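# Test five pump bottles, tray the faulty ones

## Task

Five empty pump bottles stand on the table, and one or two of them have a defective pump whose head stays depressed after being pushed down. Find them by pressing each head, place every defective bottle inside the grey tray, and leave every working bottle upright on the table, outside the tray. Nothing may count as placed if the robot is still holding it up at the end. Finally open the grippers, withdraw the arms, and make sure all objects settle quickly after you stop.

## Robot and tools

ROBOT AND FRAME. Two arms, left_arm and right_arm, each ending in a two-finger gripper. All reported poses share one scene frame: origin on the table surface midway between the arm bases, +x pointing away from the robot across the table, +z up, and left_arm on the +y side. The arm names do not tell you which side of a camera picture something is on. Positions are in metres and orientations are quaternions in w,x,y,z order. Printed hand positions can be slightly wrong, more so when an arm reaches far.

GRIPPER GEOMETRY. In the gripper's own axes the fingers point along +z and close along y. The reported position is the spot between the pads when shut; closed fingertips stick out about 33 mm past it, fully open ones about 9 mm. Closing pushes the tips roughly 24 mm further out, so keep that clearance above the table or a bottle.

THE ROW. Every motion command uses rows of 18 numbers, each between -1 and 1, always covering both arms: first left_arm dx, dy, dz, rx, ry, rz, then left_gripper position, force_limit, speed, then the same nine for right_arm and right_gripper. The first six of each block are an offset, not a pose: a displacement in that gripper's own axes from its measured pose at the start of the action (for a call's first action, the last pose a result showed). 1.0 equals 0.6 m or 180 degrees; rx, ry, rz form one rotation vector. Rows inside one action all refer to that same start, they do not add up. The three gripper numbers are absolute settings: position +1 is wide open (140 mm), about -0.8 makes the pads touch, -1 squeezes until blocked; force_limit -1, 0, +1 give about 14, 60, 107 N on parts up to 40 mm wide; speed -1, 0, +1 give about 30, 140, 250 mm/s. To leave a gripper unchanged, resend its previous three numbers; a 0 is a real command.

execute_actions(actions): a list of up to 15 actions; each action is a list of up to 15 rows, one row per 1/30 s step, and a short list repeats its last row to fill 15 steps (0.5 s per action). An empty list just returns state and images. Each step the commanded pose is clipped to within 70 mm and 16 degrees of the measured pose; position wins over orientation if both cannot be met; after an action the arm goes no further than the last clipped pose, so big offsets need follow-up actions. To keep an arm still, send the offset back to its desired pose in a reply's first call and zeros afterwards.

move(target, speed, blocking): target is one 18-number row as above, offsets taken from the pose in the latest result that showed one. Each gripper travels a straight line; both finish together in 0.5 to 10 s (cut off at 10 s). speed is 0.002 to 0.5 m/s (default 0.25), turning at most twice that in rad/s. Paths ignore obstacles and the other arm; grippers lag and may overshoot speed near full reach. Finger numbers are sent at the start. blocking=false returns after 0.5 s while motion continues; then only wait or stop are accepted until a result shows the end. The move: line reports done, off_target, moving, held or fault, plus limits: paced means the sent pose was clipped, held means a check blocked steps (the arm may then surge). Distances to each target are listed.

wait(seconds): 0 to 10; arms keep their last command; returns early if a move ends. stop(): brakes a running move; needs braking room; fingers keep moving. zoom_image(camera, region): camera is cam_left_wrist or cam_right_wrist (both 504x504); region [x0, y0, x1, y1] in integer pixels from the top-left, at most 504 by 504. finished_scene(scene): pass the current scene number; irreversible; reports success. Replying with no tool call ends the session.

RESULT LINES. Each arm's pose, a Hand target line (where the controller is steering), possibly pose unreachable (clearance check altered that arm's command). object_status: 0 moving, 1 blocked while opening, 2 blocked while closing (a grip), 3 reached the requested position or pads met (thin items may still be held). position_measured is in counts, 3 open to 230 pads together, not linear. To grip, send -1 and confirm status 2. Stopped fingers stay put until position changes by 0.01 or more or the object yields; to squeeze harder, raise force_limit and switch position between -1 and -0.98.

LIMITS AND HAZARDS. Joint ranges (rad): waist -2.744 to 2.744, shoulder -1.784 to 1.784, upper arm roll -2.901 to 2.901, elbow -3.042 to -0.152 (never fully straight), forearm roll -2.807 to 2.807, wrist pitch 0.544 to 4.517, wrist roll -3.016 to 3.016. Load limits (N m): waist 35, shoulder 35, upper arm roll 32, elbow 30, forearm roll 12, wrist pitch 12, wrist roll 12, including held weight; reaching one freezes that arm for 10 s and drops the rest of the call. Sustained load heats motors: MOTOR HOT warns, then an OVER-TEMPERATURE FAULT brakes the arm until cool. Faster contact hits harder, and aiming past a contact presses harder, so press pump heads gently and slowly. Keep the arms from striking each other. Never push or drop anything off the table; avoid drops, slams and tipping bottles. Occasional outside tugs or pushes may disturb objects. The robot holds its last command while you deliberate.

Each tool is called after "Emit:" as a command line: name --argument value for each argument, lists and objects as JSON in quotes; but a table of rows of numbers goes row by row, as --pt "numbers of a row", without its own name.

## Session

Emit:
execute_actions --actions '[]'

Scene clock: 0.00 s.
left_arm: end_effector_position=(+0.4174, +0.4246, +0.1158) position_measured=3 object_status=3 end_effector_quat_wxyz=(-0.047, +0.923, +0.378, +0.060) | right_arm: end_effector_position=(+0.6034, -0.2391, +0.4145) position_measured=3 object_status=3 end_effector_quat_wxyz=(-0.002, +0.954, -0.300, +0.000)
Joint positions: left_arm=[ 0.207 -0.419 -0.189 -2.829  0.071  2.512 -2.233] | right_arm=[-0.003 -0.003 -0.003 -1.571  0.003  1.571 -0.793]
Joint velocities: left_arm=[ 0.     0.001  0.001 -0.     0.    -0.     0.001] | right_arm=[-0.001 -0.    -0.     0.    -0.     0.     0.   ]
Hand target (left_arm): +0.417, +0.425, +0.116; -0.047, +0.923, +0.378, +0.060
Hand target (right_arm): +0.603, -0.239, +0.415; -0.002, +0.954, -0.300, +0.000

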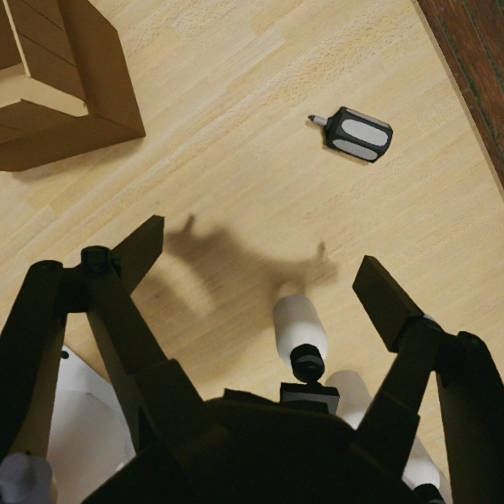

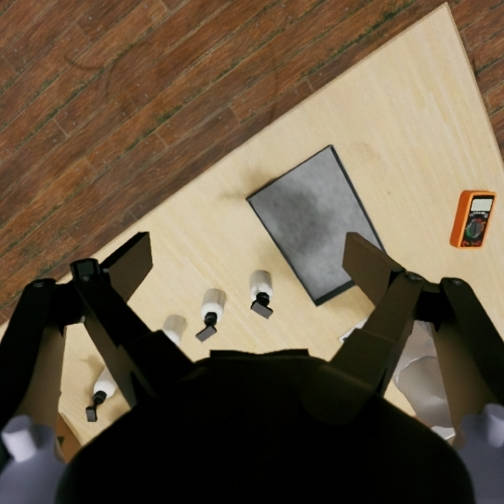

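Emit:
zoom_image --camera "cam_right_wrist" --region '[150, 250, 300, 360]'

Emit:
zoom_image --camera "cam_left_wrist" --region '[230, 270, 460, 500]'

Region (150, 250, 300, 360) of cam_right_wrist's 504x504 image, scaled by 3.360, with more detail than that image has; it fills the top 370 rows of this view, and the rest is white.

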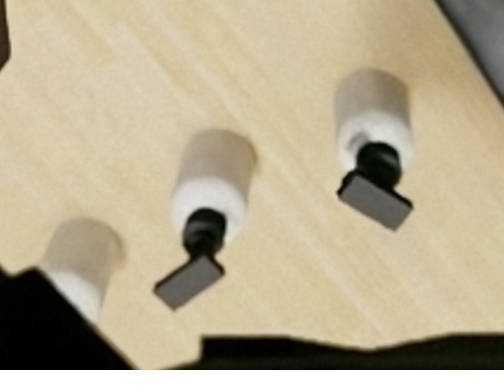

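Region (230, 270, 460, 500) of cam_left_wrist's 504x504 image, scaled by 2.191, with more detail than that image has.

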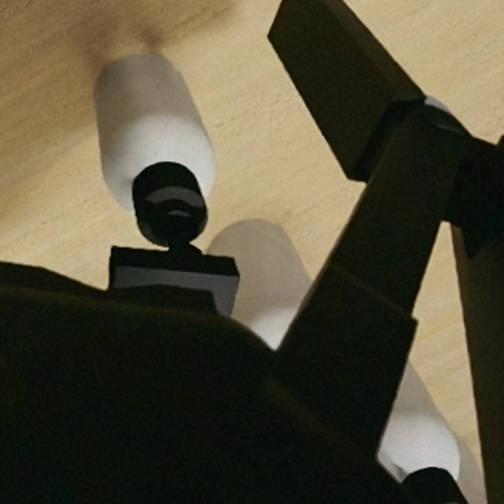

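Emit:
zoom_image --camera "cam_right_wrist" --region '[50, 340, 150, 440]'

Region (50, 340, 150, 440) of cam_right_wrist's 504x504 image, scaled by 5.040, with more detail than that image has.

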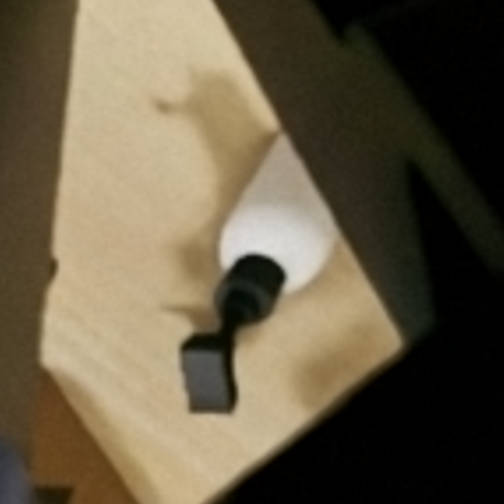

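Emit:
move --target '[-0.0193,-0.0393,-0.1687,-0.0307,-0.0391,0.2465,-1,0,1, -0.4637,-0.1015,0.1908,-0.0013,0,-0.194,-1,0,1]' --speed 0.4

Scene clock: 113.47 s.
left_arm: end_effector_position=(+0.3845, +0.4143, +0.2127) position_measured=233 object_status=3 end_effector_quat_wxyz=(+0.004, +1.000, +0.004, +0.000) | right_arm: end_effector_position=(+0.4119, -0.0294, +0.3001) position_measured=233 object_status=3 end_effector_quat_wxyz=(+0.003, +1.000, -0.002, -0.000)
Joint positions: left_arm=[-0.192 -0.639  0.272 -2.672  0.171  2.044 -1.487] | right_arm=[ 0.286 -0.297  0.223 -2.174  0.064  1.88  -0.913]
Joint velocities: left_arm=[-0.006  0.002  0.005 -0.     0.005 -0.004  0.024] | right_arm=[ 0.001 -0.     0.    -0.001  0.002  0.002 -0.004]
Hand target (left_arm): +0.384, +0.415, +0.214; +0.003, +1.000, -0.004, -0.001
Hand target (right_arm): +0.412, -0.029, +0.300; +0.000, +1.000, -0.001, -0.000
Off the commanded pose (left_arm): 0.006 m, 1 deg.
Off the commanded pose (right_arm): 0.001 m, 0 deg.
move: off_target (left_arm)

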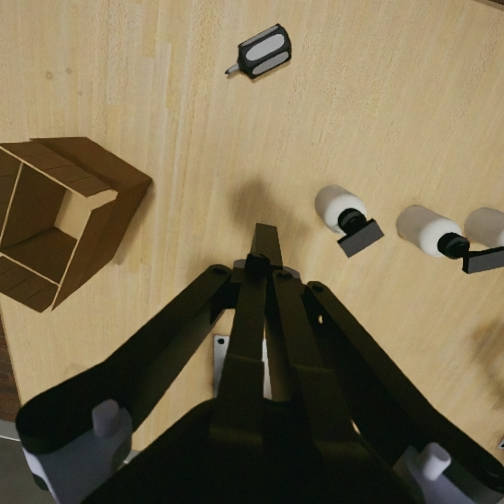

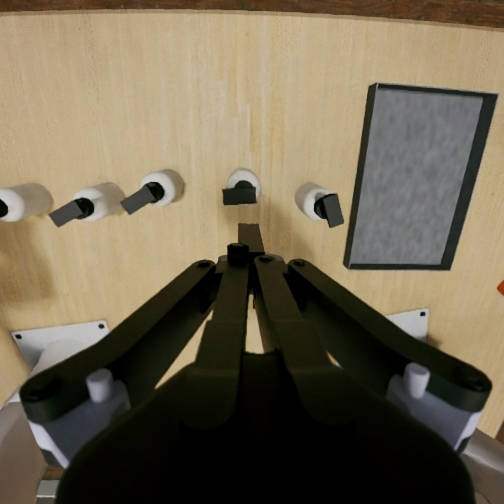

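Emit:
zoom_image --camera "cam_right_wrist" --region '[200, 150, 368, 262]'

Emit:
zoom_image --camera "cam_right_wrist" --region '[30, 150, 198, 262]'

Emit:
zoom_image --camera "cam_left_wrist" --region '[230, 170, 504, 300]'

Region (200, 150, 368, 262) of cam_right_wrist's 504x504 image, scaled by 3.000, with more detail than that image has.

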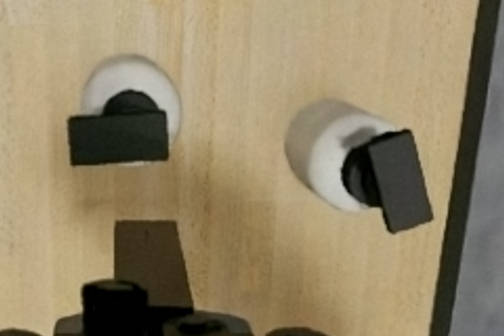

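Region (30, 150, 198, 262) of cam_right_wrist's 504x504 image, scaled by 3.000, with more detail than that image has.

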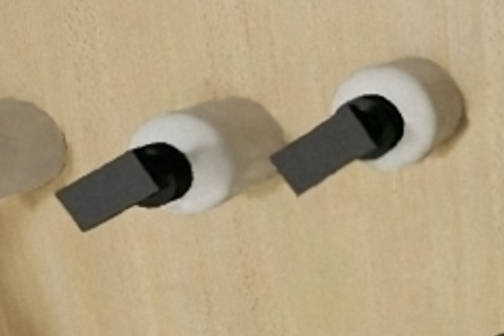

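Region (230, 170, 504, 300) of cam_left_wrist's 504x504 image, scaled by 1.839, with more detail than that image has; it fills the top 239 rows of this view, and the rest is white.

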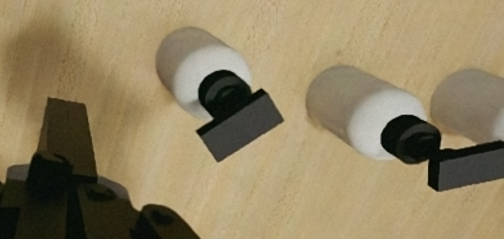

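Emit:
zoom_image --camera "cam_right_wrist" --region '[0, 0, 504, 60]'

Emit:
zoom_image --camera "cam_left_wrist" --region '[230, 170, 398, 282]'

Region (0, 0, 504, 60) of cam_right_wrist's 504x504 image, scaled by 1.000; it fills the top 60 rows of this view, and the rest is white.

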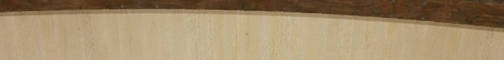

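Region (230, 170, 398, 282) of cam_left_wrist's 504x504 image, scaled by 3.000, with more detail than that image has.

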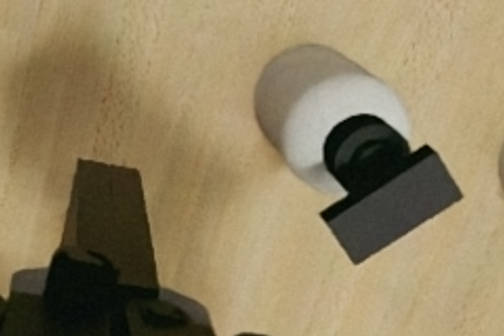

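Emit:
move --target '[0.0313,0.3523,0.0273,0.0025,0,0.0025,-1,0,1, -0.0058,0.1816,0.1879,0.0019,0,-0.0013,-1,0,1]' --speed 0.35

Scene clock: 168.30 s.
left_arm: end_effector_position=(+0.4032, +0.2112, +0.1943) position_measured=233 object_status=3 end_effector_quat_wxyz=(-0.008, +1.000, -0.005, -0.004) | right_arm: end_effector_position=(+0.4065, -0.1384, +0.1883) position_measured=233 object_status=3 end_effector_quat_wxyz=(-0.001, +1.000, -0.005, -0.002)
Joint positions: left_arm=[-0.326 -0.484 -0.146 -2.619 -0.065  2.126 -1.839] | right_arm=[ 0.254 -0.414  0.074 -2.583  0.04   2.166 -1.086]
Joint velocities: left_arm=[ 0.004  0.    -0.003  0.    -0.003  0.001 -0.025] | right_arm=[ 0.    -0.     0.    -0.001 -0.001  0.003 -0.015]
Hand target (left_arm): +0.405, +0.210, +0.195; -0.006, +1.000, +0.002, -0.002
Hand target (right_arm): +0.407, -0.139, +0.188; -0.000, +1.000, -0.001, -0.000
Off the commanded pose (left_arm): 0.009 m, 1 deg.
Off the commanded pose (right_arm): 0.001 m, 1 deg.
move: off_target (left_arm)

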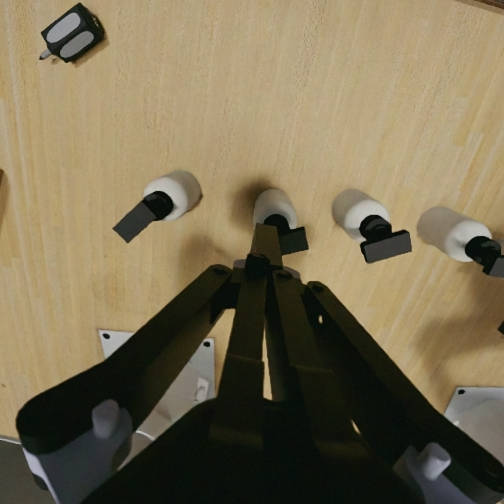

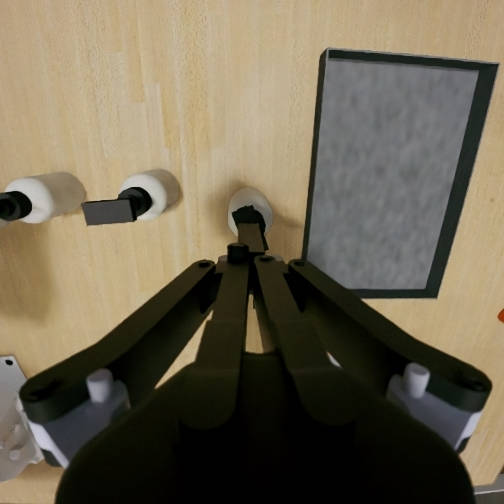

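Emit:
execute_actions --actions '[]'

Emit:
zoom_image --camera "cam_left_wrist" --region '[225, 175, 330, 275]'

Emit:
zoom_image --camera "cam_right_wrist" --region '[200, 175, 305, 275]'

Scene clock: 170.50 s.
left_arm: end_effector_position=(+0.4033, +0.2111, +0.1943) position_measured=233 object_status=3 end_effector_quat_wxyz=(-0.008, +1.000, -0.001, -0.004) | right_arm: end_effector_position=(+0.4066, -0.1384, +0.1883) position_measured=233 object_status=3 end_effector_quat_wxyz=(-0.001, +1.000, -0.003, -0.002)
Joint positions: left_arm=[-0.326 -0.484 -0.146 -2.619 -0.065  2.126 -1.846] | right_arm=[ 0.254 -0.414  0.074 -2.583  0.04   2.167 -1.091]
Joint velocities: left_arm=[ 0.    -0.     0.     0.001  0.    -0.    -0.   ] | right_arm=[ 0.001  0.001  0.     0.    -0.     0.     0.   ]
Hand target (left_arm): +0.405, +0.210, +0.195; -0.006, +1.000, +0.002, -0.002
Hand target (right_arm): +0.407, -0.139, +0.188; -0.000, +1.000, -0.001, -0.000
Off the commanded pose (left_arm): 0.009 m, 1 deg.
Off the commanded pose (right_arm): 0.001 m, 0 deg.

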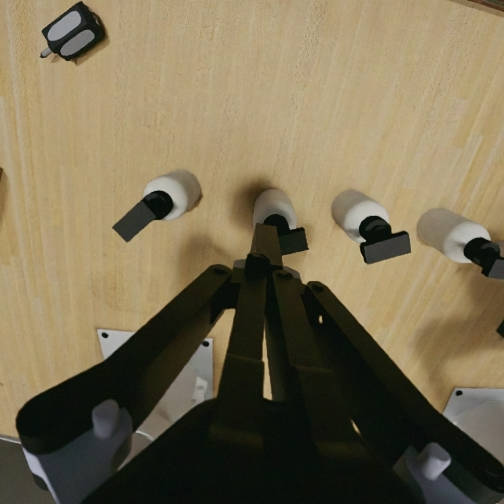

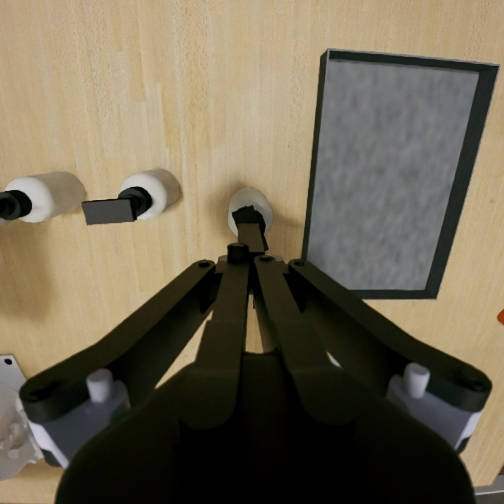

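Region (225, 175, 330, 275) of cam_left_wrist's 504x504 image, scaled by 4.800, with more detail than that image has; it fills the top 480 rows of this view, and the rest is white.

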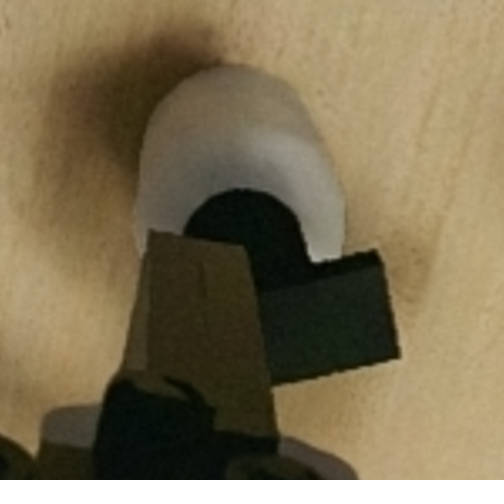

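Region (200, 175, 305, 275) of cam_right_wrist's 504x504 image, scaled by 4.800, with more detail than that image has; it fills the top 480 rows of this view, and the rest is white.

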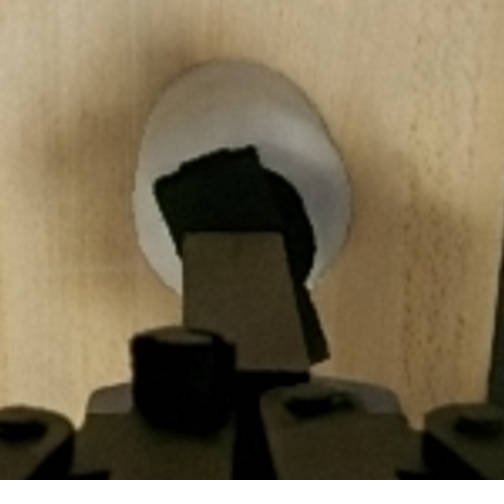

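Emit:
move --target '[-0.0108,0.0238,0.0138,-0.0051,0.0025,-0.0006,-1,0,1, -0.0043,0.0043,0.0105,-0.0006,0.0013,-0.0019,-1,0,1]' --speed 0.05

Emit:
zoom_image --camera "cam_left_wrist" --region '[215, 175, 320, 275]'

Emit:
zoom_image --camera "cam_right_wrist" --region '[200, 175, 305, 275]'

Scene clock: 198.27 s.
left_arm: end_effector_position=(+0.3968, +0.1988, +0.1859) position_measured=233 object_status=3 end_effector_quat_wxyz=(-0.002, +1.000, -0.004, -0.002) | right_arm: end_effector_position=(+0.4031, -0.1407, +0.1821) position_measured=233 object_status=3 end_effector_quat_wxyz=(-0.000, +1.000, -0.003, -0.002)
Joint positions: left_arm=[-0.34  -0.489 -0.163 -2.646 -0.089  2.157 -1.855] | right_arm=[ 0.254 -0.418  0.074 -2.603  0.04   2.182 -1.091]
Joint velocities: left_arm=[ 0.001  0.001 -0.005 -0.001 -0.006  0.012 -0.007] | right_arm=[-0.001 -0.    -0.    -0.    -0.001  0.007 -0.   ]
Hand target (left_arm): +0.397, +0.197, +0.186; -0.000, +1.000, -0.000, -0.000
Hand target (right_arm): +0.404, -0.141, +0.182; +0.000, +1.000, -0.000, +0.000
Off the commanded pose (left_arm): 0.002 m, 1 deg.
Off the commanded pose (right_arm): 0.001 m, 0 deg.
move: done

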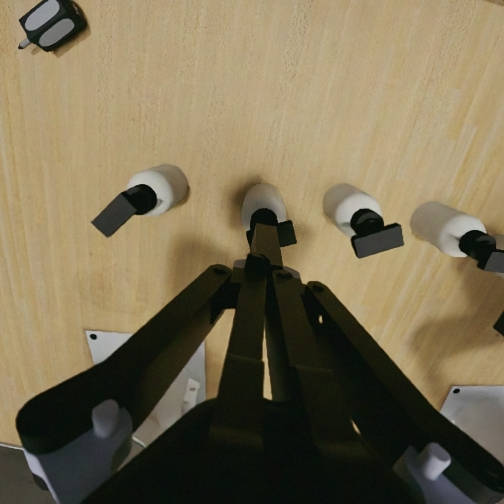

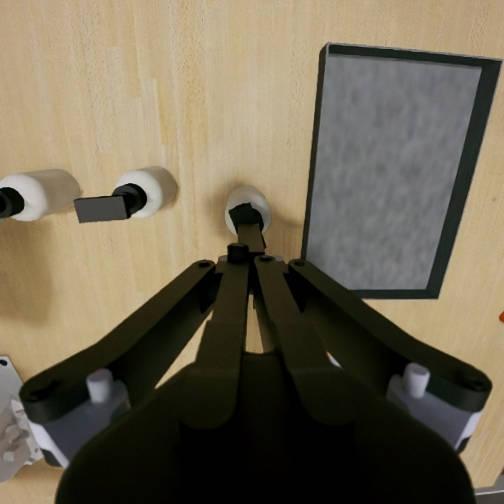

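Region (215, 175, 320, 275) of cam_left_wrist's 504x504 image, scaled by 4.800, with more detail than that image has; it fills the top 480 rows of this view, and the rest is white.

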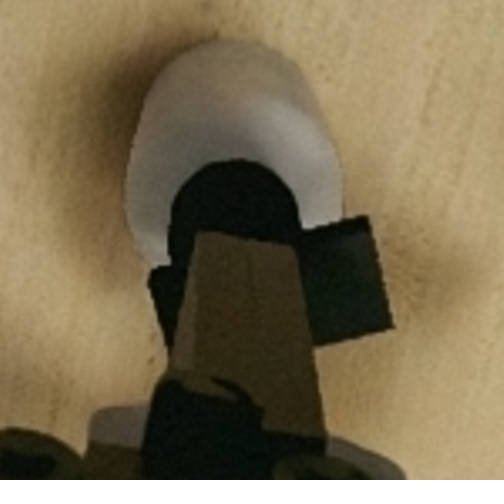

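Region (200, 175, 305, 275) of cam_right_wrist's 504x504 image, scaled by 4.800, with more detail than that image has; it fills the top 480 rows of this view, and the rest is white.

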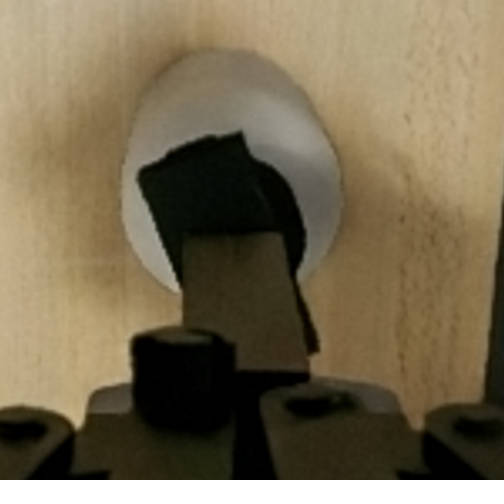

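Emit:
move --target '[-0.0065,0.0018,0.0537,-0.0013,0.0013,-0.0025,-1,0,1, -0.0028,0.0028,0.0465,0,0.0013,-0.0019,-1,0,1]' --speed 0.045

Emit:
execute_actions --actions '[[[-0.004,-0.0015,0.0063,0,0,0,-1,0,1,-0.004,0.002,0.0063,0,0,0,-1,0,1],[-0.0037,-0.0014,0.0031,0,0,0,-1,0,1,-0.0037,0.0019,0.0031,0,0,0,-1,0,1],[-0.0034,-0.0013,-0.0017,0,0,0,-1,0,1,-0.0034,0.0017,-0.0017,0,0,0,-1,0,1],[-0.003,-0.0011,-0.0078,0,0,0,-1,0,1,-0.003,0.0015,-0.0078,0,0,0,-1,0,1],[-0.0025,-0.0009,-0.0148,0,0,0,-1,0,1,-0.0025,0.0012,-0.0148,0,0,0,-1,0,1],[-0.002,-0.0007,-0.0221,0,0,0,-1,0,1,-0.002,0.001,-0.0221,0,0,0,-1,0,1],[-0.0015,-0.0006,-0.0294,0,0,0,-1,0,1,-0.0015,0.0008,-0.0294,0,0,0,-1,0,1],[-0.001,-0.0004,-0.0363,0,0,0,-1,0,1,-0.001,0.0005,-0.0363,0,0,0,-1,0,1],[-0.0006,-0.0002,-0.0424,0,0,0,-1,0,1,-0.0006,0.0003,-0.0424,0,0,0,-1,0,1],[-0.0003,-0.0001,-0.0473,0,0,0,-1,0,1,-0.0003,0.0001,-0.0473,0,0,0,-1,0,1],[0,0,-0.0505,0,0,0,-1,0,1,0,0,-0.0505,0,0,0,-1,0,1],[0,0,-0.0517,0,0,0,-1,0,1,0,0,-0.0517,0,0,0,-1,0,1]]]'

Scene clock: 213.43 s.
left_arm: end_effector_position=(+0.3952, +0.1991, +0.1569) position_measured=233 object_status=3 end_effector_quat_wxyz=(-0.000, +1.000, -0.003, +0.002) | right_arm: end_effector_position=(+0.4038, -0.1414, +0.1587) position_measured=233 object_status=3 end_effector_quat_wxyz=(-0.003, +1.000, -0.004, +0.002)
Joint positions: left_arm=[-0.34  -0.457 -0.171 -2.704 -0.094  2.254 -1.859] | right_arm=[ 0.254 -0.39   0.074 -2.648  0.04   2.265 -1.091]
Joint velocities: left_arm=[ 0.     0.002 -0.002 -0.003 -0.     0.015 -0.002] | right_arm=[ 0.001  0.003 -0.    -0.003  0.     0.013 -0.   ]
Hand target (left_arm): +0.393, +0.199, +0.154; -0.000, +1.000, +0.000, +0.000
Hand target (right_arm): +0.401, -0.143, +0.154; -0.000, +1.000, -0.000, -0.000
Off the commanded pose (left_arm): 0.004 m, 0 deg.
Off the commanded pose (right_arm): 0.005 m, 1 deg.
move: off_target (left_arm, right_arm)

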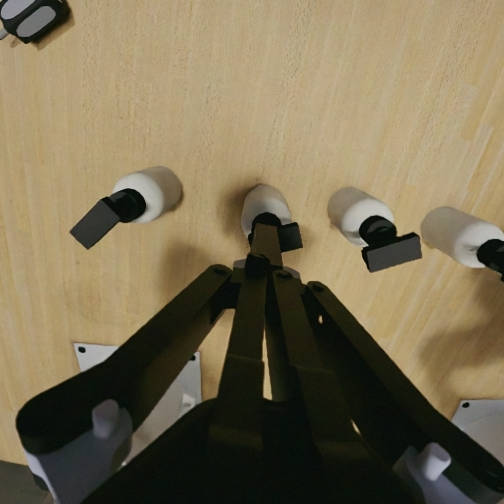

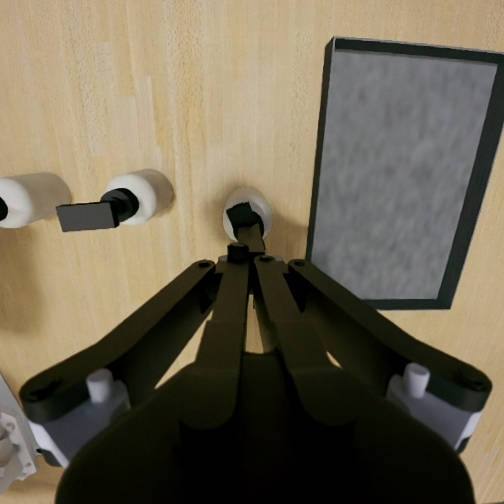

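Scene clock: 213.93 s.
left_arm: end_effector_position=(+0.4001, +0.1970, +0.1877) position_measured=233 object_status=3 end_effector_quat_wxyz=(+0.002, +1.000, -0.002, +0.011) | right_arm: end_effector_position=(+0.4086, -0.1382, +0.1901) position_measured=233 object_status=3 end_effector_quat_wxyz=(-0.007, +1.000, -0.003, +0.011)
Joint positions: left_arm=[-0.34  -0.506 -0.166 -2.661 -0.094  2.182 -1.859] | right_arm=[ 0.254 -0.437  0.074 -2.605  0.04   2.195 -1.091]
Joint velocities: left_arm=[-0.    -0.02   0.002  0.027  0.001 -0.114  0.   ] | right_arm=[ 0.    -0.018  0.001  0.026 -0.    -0.111 -0.   ]
Hand target (left_arm): +0.395, +0.198, +0.188; +0.000, +1.000, -0.003, +0.002
Hand target (right_arm): +0.404, -0.141, +0.190; -0.003, +1.000, -0.004, +0.002
Off the commanded pose (left_arm): 0.005 m, 1 deg.
Off the commanded pose (right_arm): 0.006 m, 1 deg.

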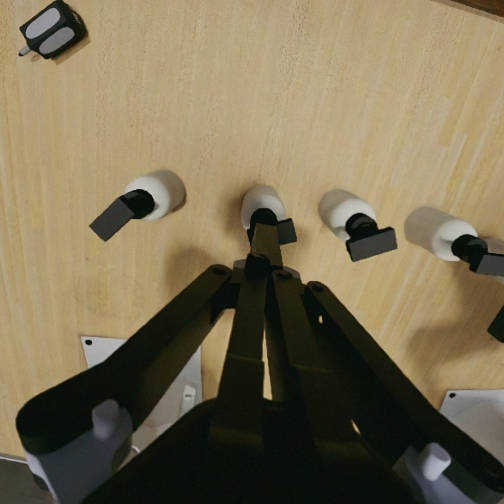

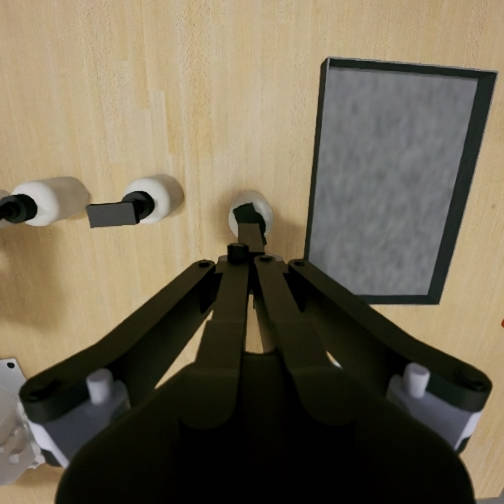

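Emit:
execute_actions --actions '[]'

Emit:
zoom_image --camera "cam_left_wrist" --region '[215, 175, 320, 275]'

Emit:
zoom_image --camera "cam_right_wrist" --region '[200, 175, 305, 275]'

Scene clock: 216.53 s.
left_arm: end_effector_position=(+0.3944, +0.1987, +0.1864) position_measured=233 object_status=3 end_effector_quat_wxyz=(-0.000, +1.000, -0.002, +0.002) | right_arm: end_effector_position=(+0.4035, -0.1408, +0.1888) position_measured=233 object_status=3 end_effector_quat_wxyz=(-0.003, +1.000, -0.003, +0.003)
Joint positions: left_arm=[-0.34  -0.506 -0.166 -2.66  -0.094  2.162 -1.859] | right_arm=[ 0.254 -0.438  0.074 -2.604  0.04   2.175 -1.091]
Joint velocities: left_arm=[ 0.001 -0.     0.     0.     0.001  0.    -0.001] | right_arm=[-0.     0.001 -0.    -0.001 -0.     0.     0.   ]
Hand target (left_arm): +0.395, +0.198, +0.188; +0.000, +1.000, -0.003, +0.002
Hand target (right_arm): +0.404, -0.141, +0.190; -0.003, +1.000, -0.004, +0.002
Off the commanded pose (left_arm): 0.002 m, 0 deg.
Off the commanded pose (right_arm): 0.001 m, 0 deg.

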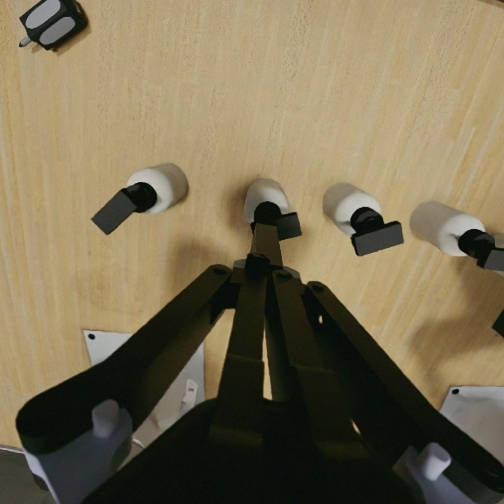

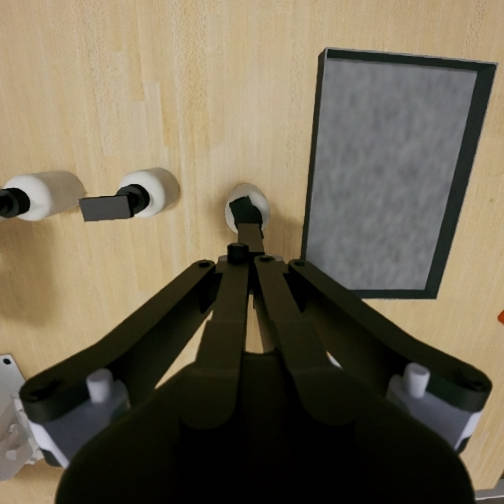

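Region (215, 175, 320, 275) of cam_left_wrist's 504x504 image, scaled by 4.800, with more detail than that image has; it fills the top 480 rows of this view, and the rest is white.

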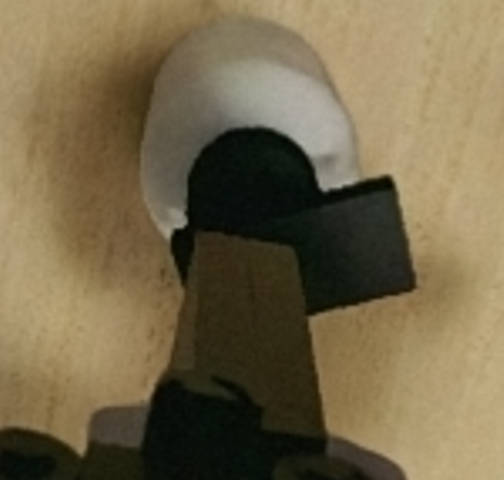

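Region (200, 175, 305, 275) of cam_right_wrist's 504x504 image, scaled by 4.800, with more detail than that image has; it fills the top 480 rows of this view, and the rest is white.

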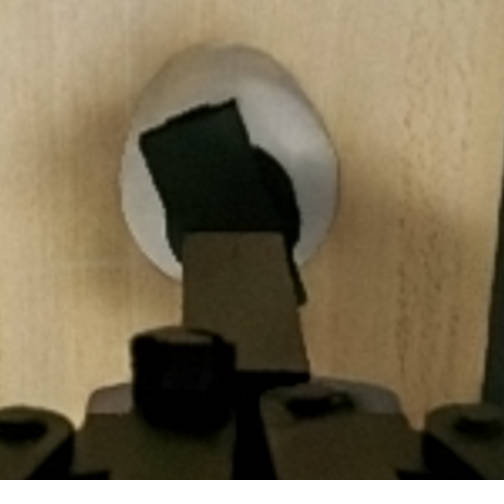

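Emit:
zoom_image --camera "cam_right_wrist" --region '[60, 150, 200, 250]'

Emit:
zoom_image --camera "cam_left_wrist" --region '[70, 150, 210, 250]'

Region (60, 150, 200, 250) of cam_right_wrist's 504x504 image, scaled by 3.600, with more detail than that image has; it fills the top 360 rows of this view, and the rest is white.

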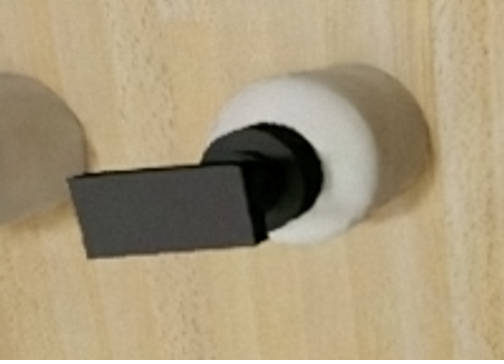

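Region (70, 150, 210, 250) of cam_left_wrist's 504x504 image, scaled by 3.600, with more detail than that image has; it fills the top 360 rows of this view, and the rest is white.

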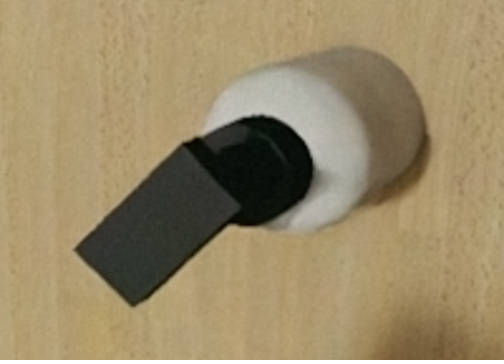

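Emit:
move --target '[0.0035,-0.2045,-0.0027,0,-0.0013,-0.0013,-1,0,1, 0.0372,-0.1915,0.0077,-0.0019,-0.0019,-0.0019,-1,0,1]' --speed 0.2

Emit:
execute_actions --actions '[]'

Scene clock: 248.60 s.
left_arm: end_effector_position=(+0.3990, +0.3170, +0.1894) position_measured=233 object_status=3 end_effector_quat_wxyz=(+0.005, +1.000, +0.007, +0.003) | right_arm: end_effector_position=(+0.4266, -0.0264, +0.1844) position_measured=233 object_status=3 end_effector_quat_wxyz=(-0.001, +1.000, +0.004, -0.001)
Joint positions: left_arm=[-0.265 -0.58   0.083 -2.712  0.044  2.14  -1.662] | right_arm=[ 0.297 -0.164  0.215 -2.349  0.045  2.187 -0.922]
Joint velocities: left_arm=[-0.005  0.001  0.006 -0.001  0.004 -0.001  0.023] | right_arm=[ 0.001  0.    -0.002 -0.    -0.001  0.     0.027]
Hand target (left_arm): +0.397, +0.318, +0.188; +0.003, +1.000, -0.001, +0.001
Hand target (right_arm): +0.427, -0.026, +0.185; +0.001, +1.000, -0.000, +0.000
Off the commanded pose (left_arm): 0.005 m, 1 deg.
Off the commanded pose (right_arm): 0.001 m, 1 deg.
move: off_target (left_arm)

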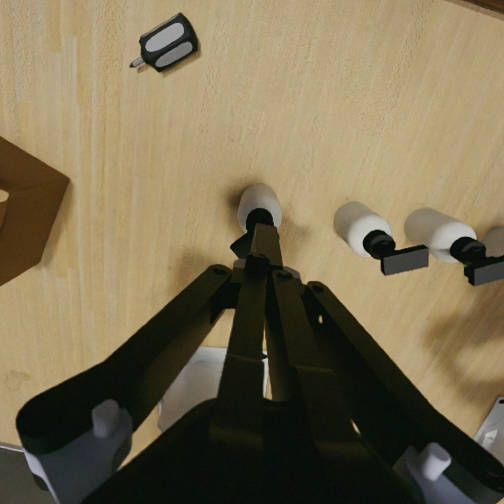

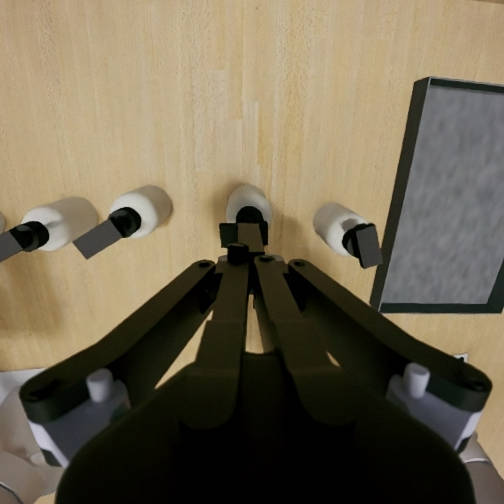

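Scene clock: 248.60 s.
left_arm: end_effector_position=(+0.3990, +0.3170, +0.1894) position_measured=233 object_status=3 end_effector_quat_wxyz=(+0.005, +1.000, +0.007, +0.003) | right_arm: end_effector_position=(+0.4266, -0.0264, +0.1844) position_measured=233 object_status=3 end_effector_quat_wxyz=(-0.001, +1.000, +0.004, -0.001)
Joint positions: left_arm=[-0.265 -0.58   0.083 -2.712  0.044  2.14  -1.662] | right_arm=[ 0.297 -0.164  0.215 -2.349  0.045  2.187 -0.922]
Joint velocities: left_arm=[-0.005  0.001  0.006 -0.001  0.004 -0.001  0.023] | right_arm=[ 0.001  0.    -0.002 -0.    -0.001  0.     0.027]
Hand target (left_arm): +0.397, +0.318, +0.188; +0.003, +1.000, -0.001, +0.001
Hand target (right_arm): +0.427, -0.026, +0.185; +0.001, +1.000, -0.000, +0.000
Off the commanded pose (left_arm): 0.005 m, 1 deg.
Off the commanded pose (right_arm): 0.001 m, 1 deg.

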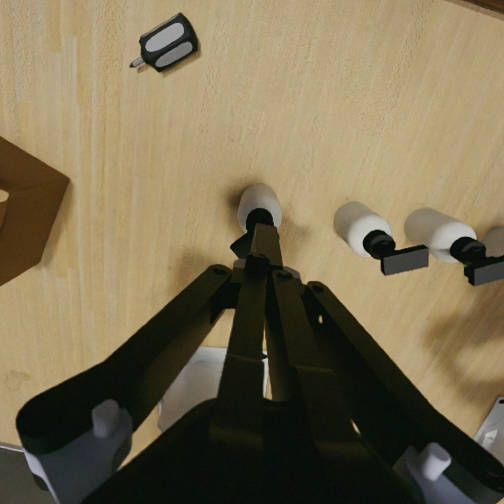

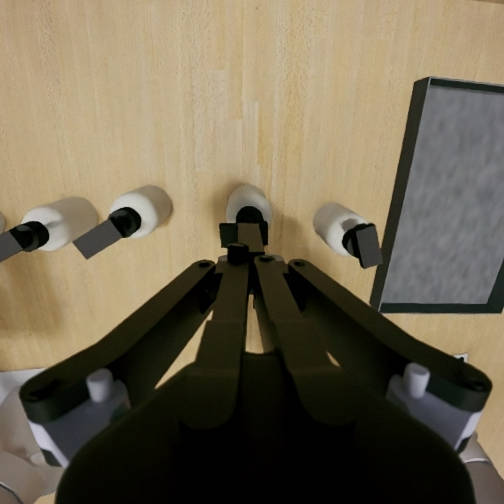

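Emit:
execute_actions --actions '[]'

Emit:
zoom_image --camera "cam_left_wrist" --region '[215, 175, 320, 275]'

Emit:
zoom_image --camera "cam_right_wrist" --region '[200, 175, 305, 275]'

Emit:
zoom_image --camera "cam_right_wrist" --region '[295, 185, 400, 285]'

Scene clock: 250.90 s.
left_arm: end_effector_position=(+0.3989, +0.3171, +0.1894) position_measured=233 object_status=3 end_effector_quat_wxyz=(+0.004, +1.000, +0.003, +0.003) | right_arm: end_effector_position=(+0.4267, -0.0264, +0.1844) position_measured=233 object_status=3 end_effector_quat_wxyz=(-0.001, +1.000, -0.000, -0.001)
Joint positions: left_arm=[-0.266 -0.58   0.084 -2.712  0.045  2.14  -1.654] | right_arm=[ 0.297 -0.164  0.215 -2.349  0.045  2.187 -0.914]
Joint velocities: left_arm=[-0.    -0.001  0.     0.     0.002 -0.     0.001] | right_arm=[ 0.    -0.001 -0.    -0.     0.     0.001 -0.   ]
Hand target (left_arm): +0.397, +0.318, +0.188; +0.003, +1.000, -0.001, +0.001
Hand target (right_arm): +0.427, -0.026, +0.185; +0.001, +1.000, -0.000, +0.000
Off the commanded pose (left_arm): 0.005 m, 1 deg.
Off the commanded pose (right_arm): 0.001 m, 0 deg.

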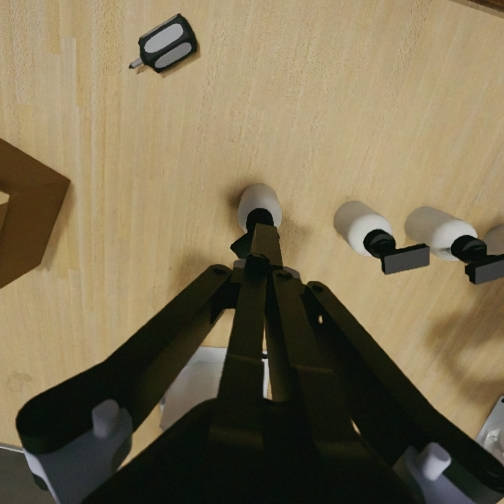

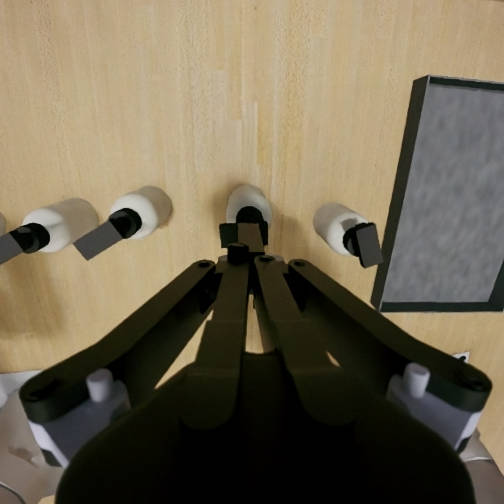

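Region (215, 175, 320, 275) of cam_left_wrist's 504x504 image, scaled by 4.800, with more detail than that image has; it fills the top 480 rows of this view, and the rest is white.

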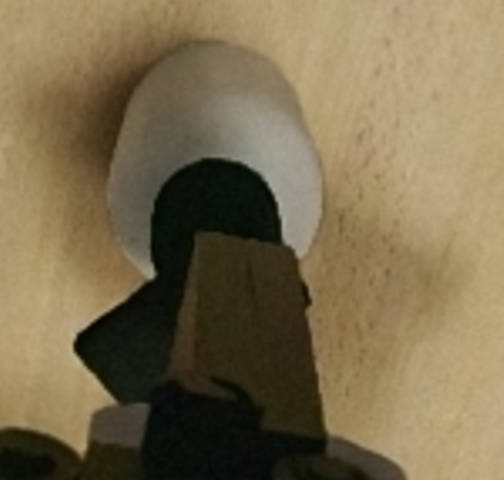

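Region (200, 175, 305, 275) of cam_right_wrist's 504x504 image, scaled by 4.800, with more detail than that image has; it fills the top 480 rows of this view, and the rest is white.

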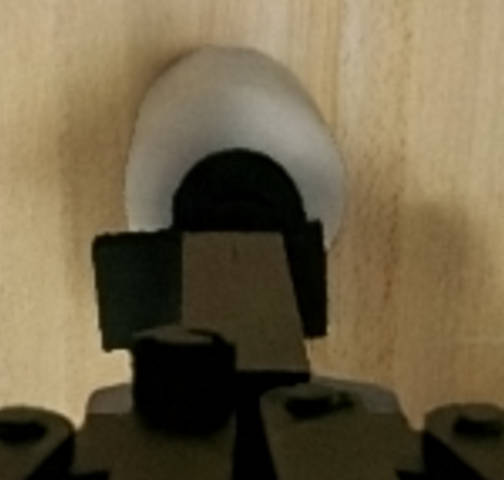

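Region (295, 185, 400, 285) of cam_right_wrist's 504x504 image, scaled by 4.800, with more detail than that image has; it fills the top 480 rows of this view, and the rest is white.

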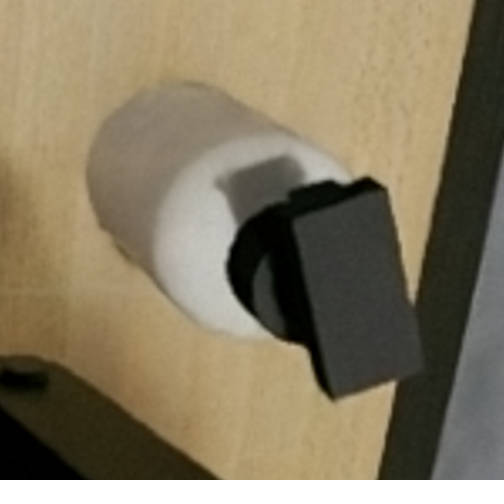

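Emit:
move --target '[-0.0077,-0.0040,0.0648,0.0025,-0.0019,0.0019,-1,0,1, -0.0015,0.0058,0.0528,-0.0006,0.0006,0,-1,0,1]' --speed 0.05

Emit:
execute_actions --actions '[[[-0.0045,0,0.0071,0,0,0,-1,0,1,-0.0045,0.0037,0.0089,0,0,0,-1,0,1],[-0.0045,0,0.0036,0,0,0,-1,0,1,-0.0043,0.0036,0.0057,0,0,0,-1,0,1],[-0.0055,0,-0.0016,0,0,0,-1,0,1,-0.0045,0.0037,0.0009,0,0,0,-1,0,1],[-0.007,0,-0.0081,0,0,0,-1,0,1,-0.005,0.0041,-0.0051,0,0,0,-1,0,1],[-0.009,0,-0.0155,0,0,0,-1,0,1,-0.006,0.0049,-0.0119,0,0,0,-1,0,1],[-0.0105,0,-0.0233,0,0,0,-1,0,1,-0.0068,0.0056,-0.0192,0,0,0,-1,0,1],[-0.0115,0,-0.0312,0,0,0,-1,0,1,-0.0073,0.006,-0.0264,0,0,0,-1,0,1],[-0.0115,0,-0.0386,0,0,0,-1,0,1,-0.0071,0.0058,-0.0332,0,0,0,-1,0,1],[-0.0105,0,-0.0451,0,0,0,-1,0,1,-0.0063,0.0052,-0.0392,0,0,0,-1,0,1],[-0.0085,0,-0.0503,0,0,0,-1,0,1,-0.0051,0.0042,-0.044,0,0,0,-1,0,1],[-0.0065,0,-0.0538,0,0,0,-1,0,1,-0.0039,0.0032,-0.0472,0,0,0,-1,0,1],[-0.0045,0,-0.055,0,0,0,-1,0,1,-0.0026,0.0021,-0.0483,0,0,0,-1,0,1],[-0.0025,0,-0.055,0,0,0,-1,0,1,-0.0013,0.0011,-0.0483,0,0,0,-1,0,1],[-0.001,0,-0.055,0,0,0,-1,0,1,-0.0006,0.0005,-0.0483,0,0,0,-1,0,1],[0,0,-0.055,0,0,0,-1,0,1,0,0,-0.0483,0,0,0,-1,0,1]]]'

Scene clock: 267.50 s.
left_arm: end_effector_position=(+0.3964, +0.3186, +0.1538) position_measured=233 object_status=3 end_effector_quat_wxyz=(+0.001, +1.000, +0.001, +0.002) | right_arm: end_effector_position=(+0.4282, -0.0270, +0.1590) position_measured=233 object_status=3 end_effector_quat_wxyz=(-0.004, +1.000, +0.001, +0.004)
Joint positions: left_arm=[-0.262 -0.53   0.084 -2.773  0.053  2.248 -1.654] | right_arm=[ 0.297 -0.135  0.215 -2.391  0.039  2.27  -0.913]
Joint velocities: left_arm=[ 0.001  0.003  0.001 -0.001  0.001  0.015 -0.001] | right_arm=[ 0.001  0.001 -0.     0.    -0.002  0.01   0.001]
Hand target (left_arm): +0.395, +0.320, +0.151; -0.000, +1.000, +0.001, +0.000
Hand target (right_arm): +0.426, -0.030, +0.153; +0.000, +1.000, -0.000, +0.000
Off the commanded pose (left_arm): 0.004 m, 0 deg.
Off the commanded pose (right_arm): 0.007 m, 1 deg.
move: off_target (left_arm, right_arm)

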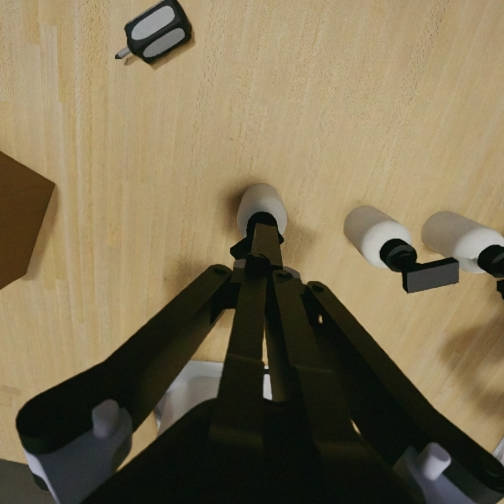

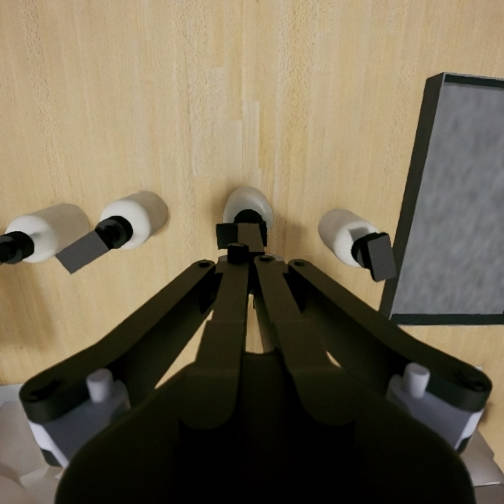

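Scene clock: 268.00 s.
left_arm: end_effector_position=(+0.4006, +0.3187, +0.1872) position_measured=233 object_status=3 end_effector_quat_wxyz=(+0.002, +1.000, +0.001, +0.013) | right_arm: end_effector_position=(+0.4311, -0.0244, +0.1891) position_measured=233 object_status=3 end_effector_quat_wxyz=(-0.008, +1.000, +0.001, +0.012)
Joint positions: left_arm=[-0.262 -0.591  0.081 -2.731  0.052  2.166 -1.654] | right_arm=[ 0.297 -0.181  0.214 -2.362  0.044  2.214 -0.916]
Joint velocities: left_arm=[-0.001  0.04   0.001  0.092 -0.001 -0.112 -0.001] | right_arm=[-0.001  0.021  0.001  0.076 -0.    -0.098 -0.002]
Hand target (left_arm): +0.396, +0.318, +0.187; +0.001, +1.000, +0.000, +0.002
Hand target (right_arm): +0.428, -0.027, +0.188; -0.004, +1.000, +0.001, +0.004
Off the commanded pose (left_arm): 0.004 m, 1 deg.
Off the commanded pose (right_arm): 0.004 m, 1 deg.

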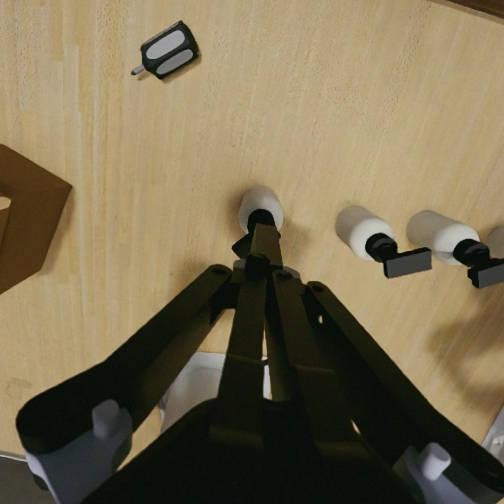

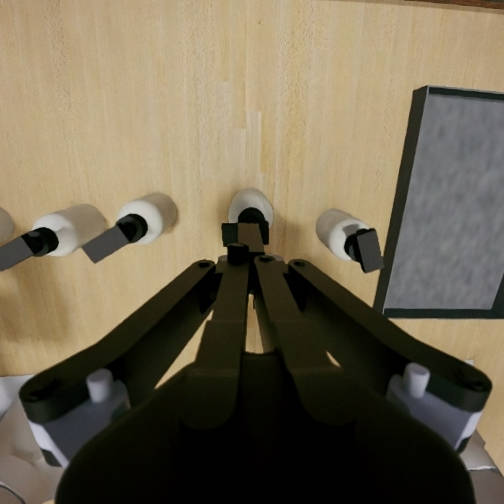

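Emit:
execute_actions --actions '[]'

Emit:
zoom_image --camera "cam_left_wrist" --region '[215, 175, 320, 275]'

Emit:
zoom_image --camera "cam_right_wrist" --region '[200, 175, 305, 275]'

Scene clock: 271.53 s.
left_arm: end_effector_position=(+0.3961, +0.3191, +0.1862) position_measured=233 object_status=3 end_effector_quat_wxyz=(+0.001, +1.000, +0.001, +0.003) | right_arm: end_effector_position=(+0.4280, -0.0266, +0.1879) position_measured=233 object_status=3 end_effector_quat_wxyz=(-0.004, +1.000, +0.001, +0.006)
Joint positions: left_arm=[-0.263 -0.586  0.081 -2.725  0.052  2.146 -1.654] | right_arm=[ 0.297 -0.178  0.214 -2.357  0.044  2.196 -0.916]
Joint velocities: left_arm=[-0.    -0.     0.001 -0.     0.001 -0.001  0.001] | right_arm=[-0.001 -0.     0.001  0.    -0.    -0.    -0.   ]
Hand target (left_arm): +0.396, +0.318, +0.187; +0.001, +1.000, +0.000, +0.002
Hand target (right_arm): +0.428, -0.027, +0.188; -0.004, +1.000, +0.001, +0.004
Off the commanded pose (left_arm): 0.001 m, 0 deg.
Off the commanded pose (right_arm): 0.001 m, 0 deg.

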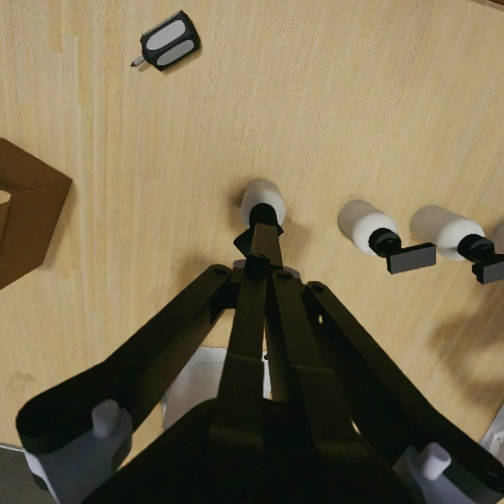

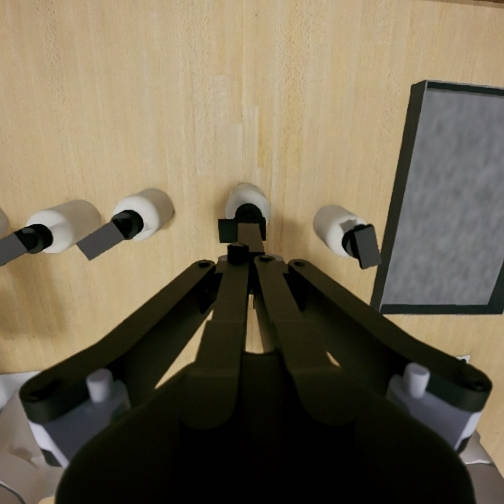

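Region (215, 175, 320, 275) of cam_left_wrist's 504x504 image, scaled by 4.800, with more detail than that image has; it fills the top 480 rows of this view, and the rest is white.

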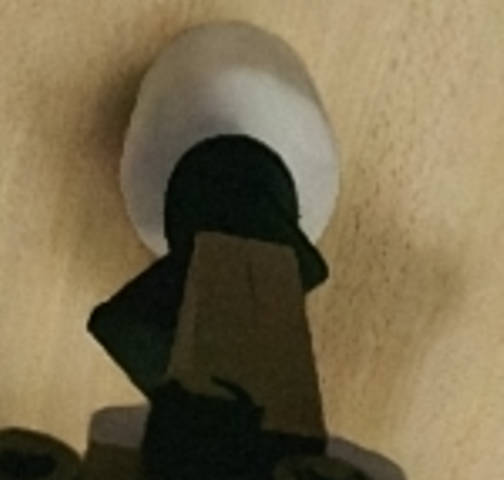

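Region (200, 175, 305, 275) of cam_right_wrist's 504x504 image, scaled by 4.800, with more detail than that image has; it fills the top 480 rows of this view, and the rest is white.

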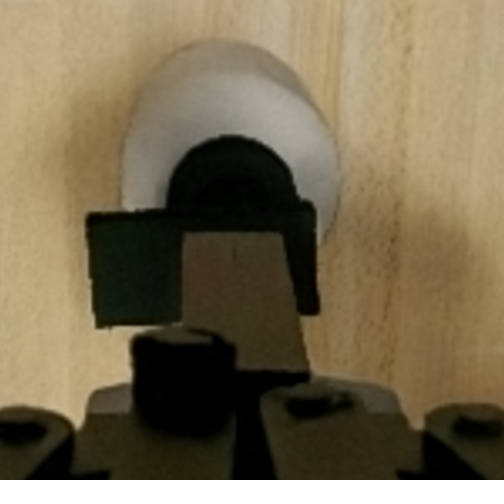

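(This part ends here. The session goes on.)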